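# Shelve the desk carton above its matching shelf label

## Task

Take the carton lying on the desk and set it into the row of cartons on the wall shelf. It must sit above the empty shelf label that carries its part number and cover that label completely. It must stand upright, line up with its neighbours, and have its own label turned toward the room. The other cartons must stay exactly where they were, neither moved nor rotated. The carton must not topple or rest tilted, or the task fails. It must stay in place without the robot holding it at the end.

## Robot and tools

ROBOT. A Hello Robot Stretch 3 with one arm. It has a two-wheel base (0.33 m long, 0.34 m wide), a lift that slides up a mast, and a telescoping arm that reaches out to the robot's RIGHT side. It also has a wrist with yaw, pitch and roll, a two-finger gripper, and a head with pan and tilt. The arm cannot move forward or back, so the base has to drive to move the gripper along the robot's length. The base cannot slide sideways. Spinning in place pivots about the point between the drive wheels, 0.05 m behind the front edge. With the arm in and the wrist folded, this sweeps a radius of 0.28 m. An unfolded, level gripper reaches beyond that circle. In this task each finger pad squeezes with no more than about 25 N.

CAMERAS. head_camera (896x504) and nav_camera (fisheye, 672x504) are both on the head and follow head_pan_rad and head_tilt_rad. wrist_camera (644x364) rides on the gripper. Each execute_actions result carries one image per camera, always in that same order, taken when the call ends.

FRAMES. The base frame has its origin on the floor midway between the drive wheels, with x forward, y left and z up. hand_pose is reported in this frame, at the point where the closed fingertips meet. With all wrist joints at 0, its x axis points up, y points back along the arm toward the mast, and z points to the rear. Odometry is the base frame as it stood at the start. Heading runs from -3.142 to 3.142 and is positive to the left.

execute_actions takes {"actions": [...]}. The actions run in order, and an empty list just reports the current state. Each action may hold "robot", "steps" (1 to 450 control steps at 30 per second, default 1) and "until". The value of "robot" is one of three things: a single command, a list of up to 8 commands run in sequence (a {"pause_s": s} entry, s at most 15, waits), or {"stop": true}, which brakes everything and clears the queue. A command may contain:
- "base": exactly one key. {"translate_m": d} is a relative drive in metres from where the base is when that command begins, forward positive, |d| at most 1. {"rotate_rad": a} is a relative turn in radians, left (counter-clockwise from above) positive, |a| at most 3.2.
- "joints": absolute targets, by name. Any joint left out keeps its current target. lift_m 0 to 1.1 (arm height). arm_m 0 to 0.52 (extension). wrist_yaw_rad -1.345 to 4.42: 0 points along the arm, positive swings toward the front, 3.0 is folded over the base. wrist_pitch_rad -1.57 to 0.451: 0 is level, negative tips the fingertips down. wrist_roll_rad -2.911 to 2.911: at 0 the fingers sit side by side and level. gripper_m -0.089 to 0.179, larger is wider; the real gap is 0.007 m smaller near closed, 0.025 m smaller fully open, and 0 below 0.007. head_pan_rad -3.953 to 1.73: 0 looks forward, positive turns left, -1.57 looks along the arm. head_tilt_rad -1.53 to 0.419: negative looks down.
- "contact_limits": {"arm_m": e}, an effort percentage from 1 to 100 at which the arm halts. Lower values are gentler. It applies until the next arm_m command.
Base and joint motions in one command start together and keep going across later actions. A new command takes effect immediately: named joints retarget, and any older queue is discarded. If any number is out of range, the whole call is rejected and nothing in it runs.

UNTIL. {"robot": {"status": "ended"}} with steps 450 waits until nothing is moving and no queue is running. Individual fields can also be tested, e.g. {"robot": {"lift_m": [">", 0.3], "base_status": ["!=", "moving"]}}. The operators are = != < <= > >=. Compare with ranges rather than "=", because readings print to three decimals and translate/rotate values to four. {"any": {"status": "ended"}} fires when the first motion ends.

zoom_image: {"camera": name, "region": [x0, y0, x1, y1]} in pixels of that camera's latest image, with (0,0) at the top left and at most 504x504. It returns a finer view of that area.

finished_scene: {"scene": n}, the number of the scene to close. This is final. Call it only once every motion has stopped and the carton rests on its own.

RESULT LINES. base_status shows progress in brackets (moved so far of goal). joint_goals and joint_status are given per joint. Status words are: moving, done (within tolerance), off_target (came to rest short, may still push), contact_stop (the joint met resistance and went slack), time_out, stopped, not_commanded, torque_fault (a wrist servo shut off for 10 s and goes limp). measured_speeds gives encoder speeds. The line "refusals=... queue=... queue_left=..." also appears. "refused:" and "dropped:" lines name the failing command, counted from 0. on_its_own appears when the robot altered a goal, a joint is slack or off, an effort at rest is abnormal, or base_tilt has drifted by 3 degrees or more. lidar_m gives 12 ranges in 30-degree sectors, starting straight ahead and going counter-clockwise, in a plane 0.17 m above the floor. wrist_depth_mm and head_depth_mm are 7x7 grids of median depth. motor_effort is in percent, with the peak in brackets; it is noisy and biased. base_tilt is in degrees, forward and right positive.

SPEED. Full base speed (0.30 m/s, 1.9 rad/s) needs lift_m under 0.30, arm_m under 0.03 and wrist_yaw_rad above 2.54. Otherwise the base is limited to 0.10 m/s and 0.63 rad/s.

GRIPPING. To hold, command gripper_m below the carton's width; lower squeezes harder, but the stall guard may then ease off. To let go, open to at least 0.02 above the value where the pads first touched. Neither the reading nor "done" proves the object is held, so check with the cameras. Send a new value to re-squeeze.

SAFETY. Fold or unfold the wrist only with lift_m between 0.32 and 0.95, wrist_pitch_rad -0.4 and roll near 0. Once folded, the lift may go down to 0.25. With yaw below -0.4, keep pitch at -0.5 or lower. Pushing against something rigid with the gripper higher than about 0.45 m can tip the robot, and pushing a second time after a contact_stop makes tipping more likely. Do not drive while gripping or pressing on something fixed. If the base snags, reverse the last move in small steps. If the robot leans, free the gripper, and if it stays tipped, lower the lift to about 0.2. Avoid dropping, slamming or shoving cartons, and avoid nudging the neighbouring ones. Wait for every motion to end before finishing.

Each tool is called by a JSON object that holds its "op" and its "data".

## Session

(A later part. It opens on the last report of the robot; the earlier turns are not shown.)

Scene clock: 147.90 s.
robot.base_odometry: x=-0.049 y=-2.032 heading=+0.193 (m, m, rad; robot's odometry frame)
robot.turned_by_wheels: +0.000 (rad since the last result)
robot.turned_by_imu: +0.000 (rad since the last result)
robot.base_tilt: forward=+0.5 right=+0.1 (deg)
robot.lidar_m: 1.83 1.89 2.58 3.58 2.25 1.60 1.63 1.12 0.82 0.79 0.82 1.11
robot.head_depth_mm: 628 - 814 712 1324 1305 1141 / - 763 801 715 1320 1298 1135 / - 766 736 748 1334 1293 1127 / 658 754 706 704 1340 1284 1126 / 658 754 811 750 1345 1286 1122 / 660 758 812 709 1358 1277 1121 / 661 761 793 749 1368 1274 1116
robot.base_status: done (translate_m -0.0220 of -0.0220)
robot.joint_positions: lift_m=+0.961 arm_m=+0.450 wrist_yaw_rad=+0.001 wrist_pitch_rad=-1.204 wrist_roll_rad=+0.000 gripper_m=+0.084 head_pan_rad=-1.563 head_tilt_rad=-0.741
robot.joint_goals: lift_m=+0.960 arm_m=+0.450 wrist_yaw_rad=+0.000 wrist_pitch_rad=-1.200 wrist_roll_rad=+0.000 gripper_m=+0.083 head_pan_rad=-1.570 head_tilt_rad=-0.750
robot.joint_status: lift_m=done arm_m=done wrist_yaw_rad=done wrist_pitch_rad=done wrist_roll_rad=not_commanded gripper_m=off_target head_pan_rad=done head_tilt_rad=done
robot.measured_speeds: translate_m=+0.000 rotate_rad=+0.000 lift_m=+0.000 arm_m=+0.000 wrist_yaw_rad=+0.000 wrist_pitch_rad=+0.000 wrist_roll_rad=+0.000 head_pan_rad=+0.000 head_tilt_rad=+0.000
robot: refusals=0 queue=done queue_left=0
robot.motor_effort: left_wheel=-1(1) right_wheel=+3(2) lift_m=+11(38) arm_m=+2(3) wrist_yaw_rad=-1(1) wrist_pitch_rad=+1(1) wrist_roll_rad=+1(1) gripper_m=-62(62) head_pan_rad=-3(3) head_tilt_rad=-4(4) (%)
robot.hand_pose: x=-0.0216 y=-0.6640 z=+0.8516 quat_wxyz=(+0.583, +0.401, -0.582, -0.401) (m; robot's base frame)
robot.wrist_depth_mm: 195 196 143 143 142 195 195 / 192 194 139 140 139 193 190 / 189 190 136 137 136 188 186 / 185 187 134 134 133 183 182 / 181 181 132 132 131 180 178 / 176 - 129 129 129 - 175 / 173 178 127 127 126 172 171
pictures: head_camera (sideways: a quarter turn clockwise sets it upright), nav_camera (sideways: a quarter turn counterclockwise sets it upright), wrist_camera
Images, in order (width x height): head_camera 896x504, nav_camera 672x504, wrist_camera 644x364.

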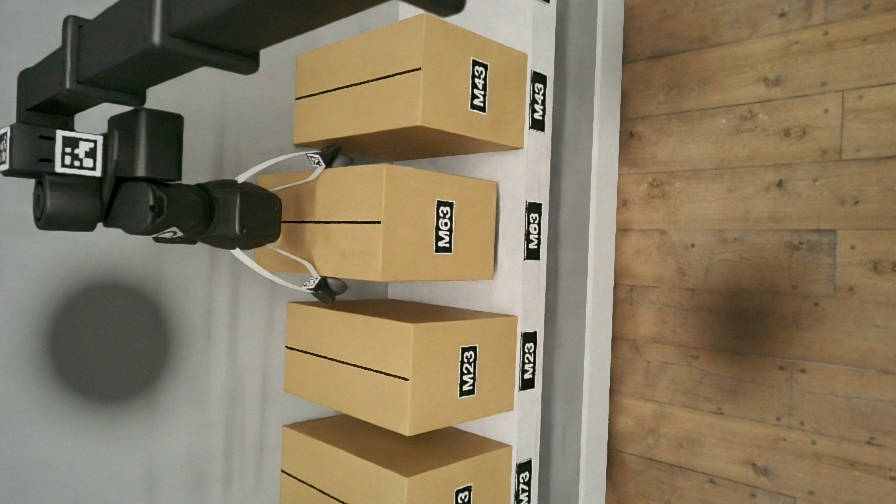

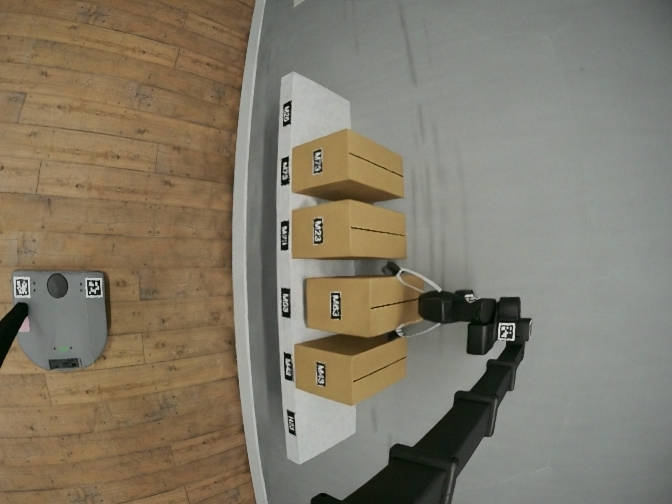

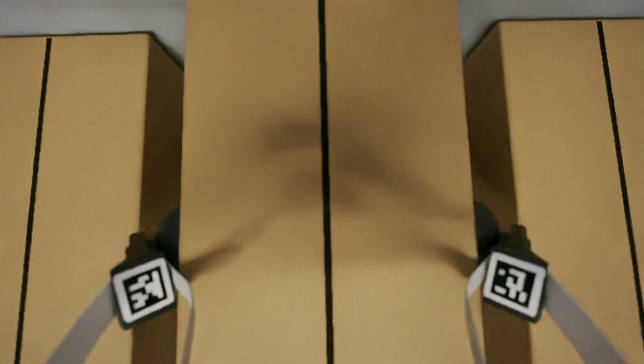

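{"op": "execute_actions", "data": {"actions": [{"robot":[{"joints":{"lift_m":0.918}}],"steps":450,"until":{"robot":{"status":"ended"}}}]}}

Scene clock: 149.93 s.
robot.base_odometry: x=-0.049 y=-2.032 heading=+0.193 (m, m, rad; robot's odometry frame)
robot.turned_by_wheels: +0.000 (rad since the last result)
robot.turned_by_imu: +0.000 (rad since the last result)
robot.base_tilt: forward=+0.5 right=+0.1 (deg)
robot.lidar_m: 1.83 1.90 2.59 3.97 2.26 1.60 1.63 1.12 0.82 0.79 0.82 1.12
robot.head_depth_mm: 651 715 - 711 1366 1298 1136 / 642 781 798 717 1330 1289 1130 / 636 - 808 747 1339 1292 1129 / 656 745 778 704 1339 1293 1126 / 658 754 814 752 1349 1286 1125 / 660 759 813 708 1355 1282 1121 / 662 758 791 749 1367 1274 1124
robot.base_status: done (translate_m -0.0220 of -0.0220)
robot.joint_positions: lift_m=+0.919 arm_m=+0.450 wrist_yaw_rad=+0.001 wrist_pitch_rad=-1.204 wrist_roll_rad=+0.000 gripper_m=+0.084 head_pan_rad=-1.563 head_tilt_rad=-0.741
robot.joint_goals: lift_m=+0.918 arm_m=+0.450 wrist_yaw_rad=+0.000 wrist_pitch_rad=-1.200 wrist_roll_rad=+0.000 gripper_m=+0.083 head_pan_rad=-1.570 head_tilt_rad=-0.750
robot.joint_status: lift_m=done arm_m=done wrist_yaw_rad=done wrist_pitch_rad=done wrist_roll_rad=not_commanded gripper_m=off_target head_pan_rad=done head_tilt_rad=done
robot.measured_speeds: translate_m=+0.000 rotate_rad=+0.000 lift_m=+0.000 arm_m=+0.000 wrist_yaw_rad=+0.000 wrist_pitch_rad=+0.000 wrist_roll_rad=+0.000 head_pan_rad=+0.000 head_tilt_rad=+0.000
robot: refusals=0 queue=done queue_left=0
robot.motor_effort: left_wheel=-1(1) right_wheel=+3(2) lift_m=+11(12) arm_m=+2(2) wrist_yaw_rad=-2(1) wrist_pitch_rad=+1(1) wrist_roll_rad=+1(0) gripper_m=-62(62) head_pan_rad=-2(3) head_tilt_rad=-5(3) (%)
robot.hand_pose: x=-0.0216 y=-0.6640 z=+0.8096 quat_wxyz=(+0.583, +0.401, -0.582, -0.401) (m; robot's base frame)
robot.wrist_depth_mm: 150 181 143 142 142 187 150 / 148 183 139 139 139 191 146 / 144 184 137 136 137 179 143 / 141 183 134 134 133 180 140 / 138 169 132 131 131 159 137 / 136 - 130 129 129 - 135 / - 179 127 127 127 171 132
pictures: head_camera (sideways: a quarter turn clockwise sets it upright), nav_camera (sideways: a quarter turn counterclockwise sets it upright), wrist_camera
Images, in order (width x height): head_camera 896x504, nav_camera 672x504, wrist_camera 644x364.

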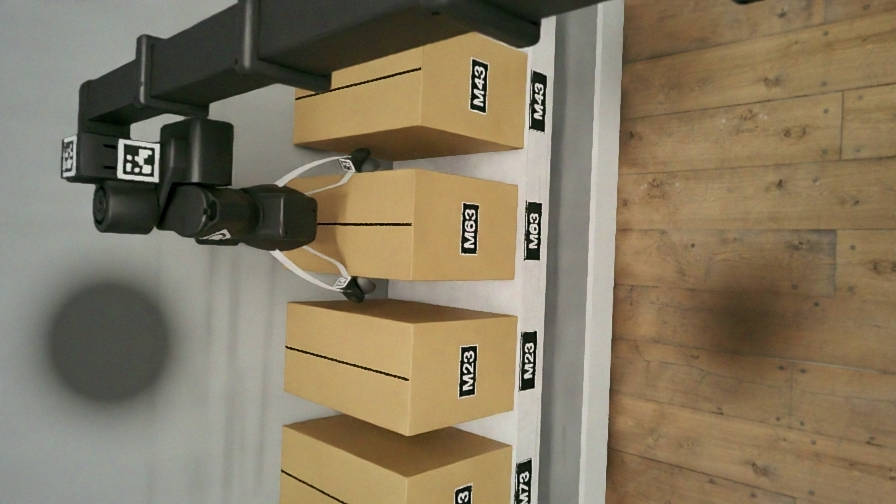

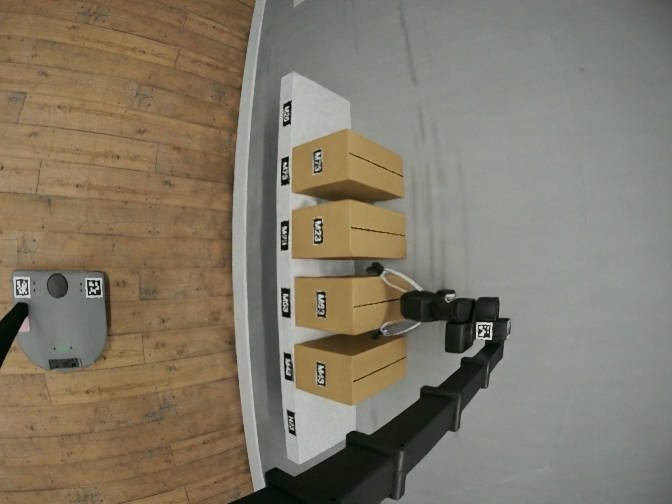

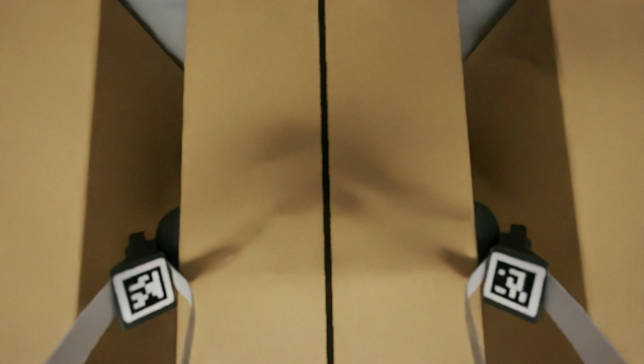

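{"op": "execute_actions", "data": {"actions": [{"robot":[{"joints":{"lift_m":0.911}},{"joints":{"gripper_m":0.158}}],"steps":450,"until":{"robot":{"status":"ended"}}}]}}

{"op": "execute_actions", "data": {"actions": [{"robot":[{"joints":{"lift_m":0.99}}],"steps":450,"until":{"robot":{"status":"ended"}}}]}}

Scene clock: 154.57 s.
robot.base_odometry: x=-0.049 y=-2.032 heading=+0.193 (m, m, rad; robot's odometry frame)
robot.turned_by_wheels: +0.000 (rad since the last result)
robot.turned_by_imu: +0.000 (rad since the last result)
robot.base_tilt: forward=+0.5 right=+0.2 (deg)
robot.lidar_m: 1.83 1.89 2.58 3.60 2.25 1.60 1.63 1.12 0.82 0.79 0.82 1.12
robot.head_depth_mm: 651 729 - 714 1363 1301 1137 / 642 - 793 716 1329 1302 1133 / 644 - 818 743 1331 1294 1134 / 657 752 764 703 1342 1286 1128 / 659 757 812 748 1350 1283 1124 / 660 756 811 709 1359 1282 1123 / 661 759 790 749 1372 1279 1119
robot.base_status: done (translate_m -0.0220 of -0.0220)
robot.joint_positions: lift_m=+0.912 arm_m=+0.450 wrist_yaw_rad=+0.001 wrist_pitch_rad=-1.204 wrist_roll_rad=+0.000 gripper_m=+0.131 head_pan_rad=-1.563 head_tilt_rad=-0.741
robot.joint_goals: lift_m=+0.911 arm_m=+0.450 wrist_yaw_rad=+0.000 wrist_pitch_rad=-1.200 wrist_roll_rad=+0.000 gripper_m=+0.158 head_pan_rad=-1.570 head_tilt_rad=-0.750
robot.joint_status: lift_m=done arm_m=done wrist_yaw_rad=done wrist_pitch_rad=done wrist_roll_rad=not_commanded gripper_m=off_target head_pan_rad=done head_tilt_rad=done
robot.measured_speeds: translate_m=+0.000 rotate_rad=+0.000 lift_m=+0.000 arm_m=+0.000 wrist_yaw_rad=+0.000 wrist_pitch_rad=+0.000 wrist_roll_rad=+0.000 head_pan_rad=+0.000 head_tilt_rad=+0.000
robot: refusals=0 queue=done queue_left=0
robot.motor_effort: left_wheel=-1(1) right_wheel=+3(2) lift_m=+8(11) arm_m=+2(3) wrist_yaw_rad=-1(2) wrist_pitch_rad=+1(1) wrist_roll_rad=+0(1) gripper_m=+100(100) head_pan_rad=-2(3) head_tilt_rad=-4(4) (%)
robot.hand_pose: x=-0.0216 y=-0.6640 z=+0.8028 quat_wxyz=(+0.583, +0.401, -0.582, -0.401) (m; robot's base frame)
robot.wrist_depth_mm: 145 179 144 144 144 188 143 / 141 184 141 140 140 191 140 / 139 183 138 137 137 179 137 / 135 182 134 134 134 179 135 / 134 163 131 131 131 159 131 / 133 - 129 129 128 - 129 / - 166 126 126 125 177 126
pictures: head_camera (sideways: a quarter turn clockwise sets it upright), nav_camera (sideways: a quarter turn counterclockwise sets it upright), wrist_camera
Images, in order (width x height): head_camera 896x504, nav_camera 672x504, wrist_camera 644x364.

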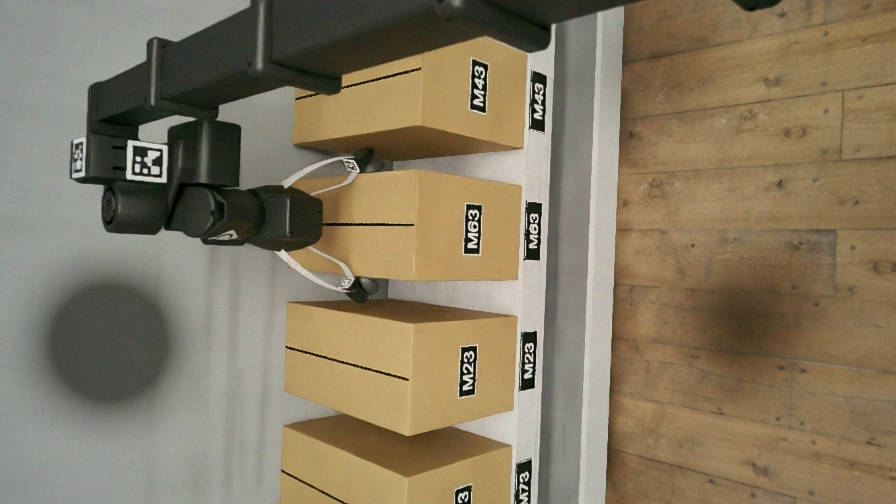

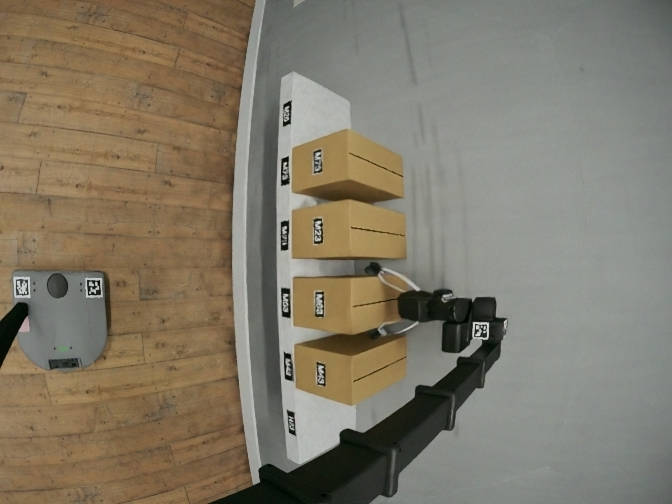

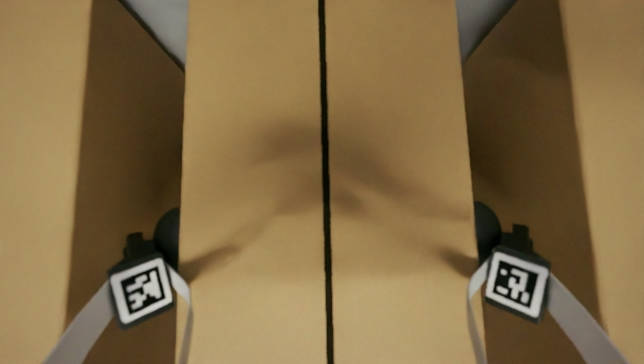

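Scene clock: 156.00 s.
robot.base_odometry: x=-0.049 y=-2.032 heading=+0.193 (m, m, rad; robot's odometry frame)
robot.turned_by_wheels: +0.000 (rad since the last result)
robot.turned_by_imu: +0.000 (rad since the last result)
robot.base_tilt: forward=+0.5 right=+0.1 (deg)
robot.lidar_m: 1.83 1.90 2.59 3.58 2.25 1.60 1.63 1.13 0.82 0.79 0.82 1.12
robot.head_depth_mm: - 777 830 734 1317 1298 1132 / - 748 798 715 1321 1294 1137 / - 748 820 742 1332 1287 1133 / 657 746 817 704 1338 1286 1126 / 657 758 791 751 1343 1287 1124 / 660 758 812 707 1358 1279 1122 / 661 759 790 749 1364 1281 1122
robot.base_status: done (translate_m -0.0220 of -0.0220)
robot.joint_positions: lift_m=+0.989 arm_m=+0.450 wrist_yaw_rad=+0.001 wrist_pitch_rad=-1.204 wrist_roll_rad=+0.000 gripper_m=+0.158 head_pan_rad=-1.563 head_tilt_rad=-0.741
robot.joint_goals: lift_m=+0.990 arm_m=+0.450 wrist_yaw_rad=+0.000 wrist_pitch_rad=-1.200 wrist_roll_rad=+0.000 gripper_m=+0.158 head_pan_rad=-1.570 head_tilt_rad=-0.750
robot.joint_status: lift_m=done arm_m=done wrist_yaw_rad=done wrist_pitch_rad=done wrist_roll_rad=not_commanded gripper_m=off_target head_pan_rad=done head_tilt_rad=done
robot.measured_speeds: translate_m=+0.000 rotate_rad=+0.000 lift_m=+0.000 arm_m=+0.000 wrist_yaw_rad=+0.000 wrist_pitch_rad=+0.000 wrist_roll_rad=+0.000 head_pan_rad=+0.000 head_tilt_rad=+0.000
robot: refusals=0 queue=done queue_left=0
robot.motor_effort: left_wheel=-1(1) right_wheel=+3(3) lift_m=+37(39) arm_m=+2(3) wrist_yaw_rad=-1(2) wrist_pitch_rad=+1(1) wrist_roll_rad=+1(0) gripper_m=+0(100) head_pan_rad=-3(3) head_tilt_rad=-4(5) (%)
robot.hand_pose: x=-0.0216 y=-0.6640 z=+0.8801 quat_wxyz=(+0.583, +0.401, -0.582, -0.401) (m; robot's base frame)
robot.wrist_depth_mm: 195 198 201 205 205 208 212 / 225 224 236 223 245 223 221 / 218 218 259 219 219 218 216 / 215 214 257 213 214 212 211 / 210 212 251 210 210 226 207 / 205 - 251 204 205 228 204 / 201 201 249 200 200 200 199
pictures: head_camera (sideways: a quarter turn clockwise sets it upright), nav_camera (sideways: a quarter turn counterclockwise sets it upright), wrist_camera
Images, in order (width x height): head_camera 896x504, nav_camera 672x504, wrist_camera 644x364.

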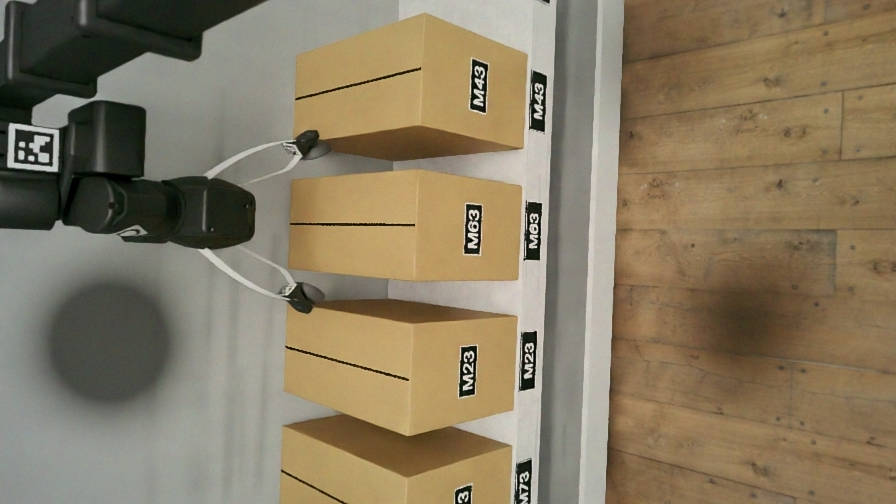

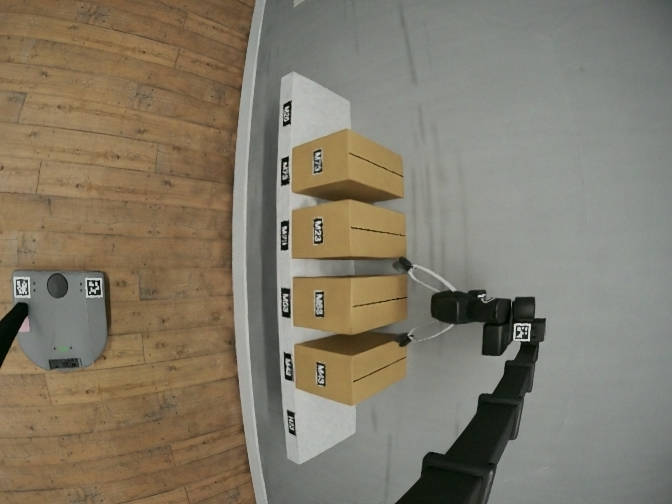

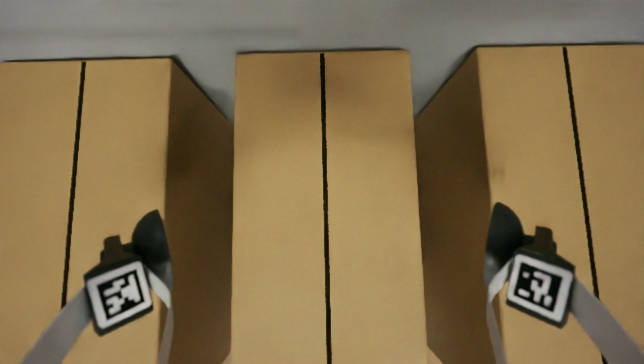

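{"op": "finished_scene", "data": {"scene": 1}}

The scene is finished: the task was done.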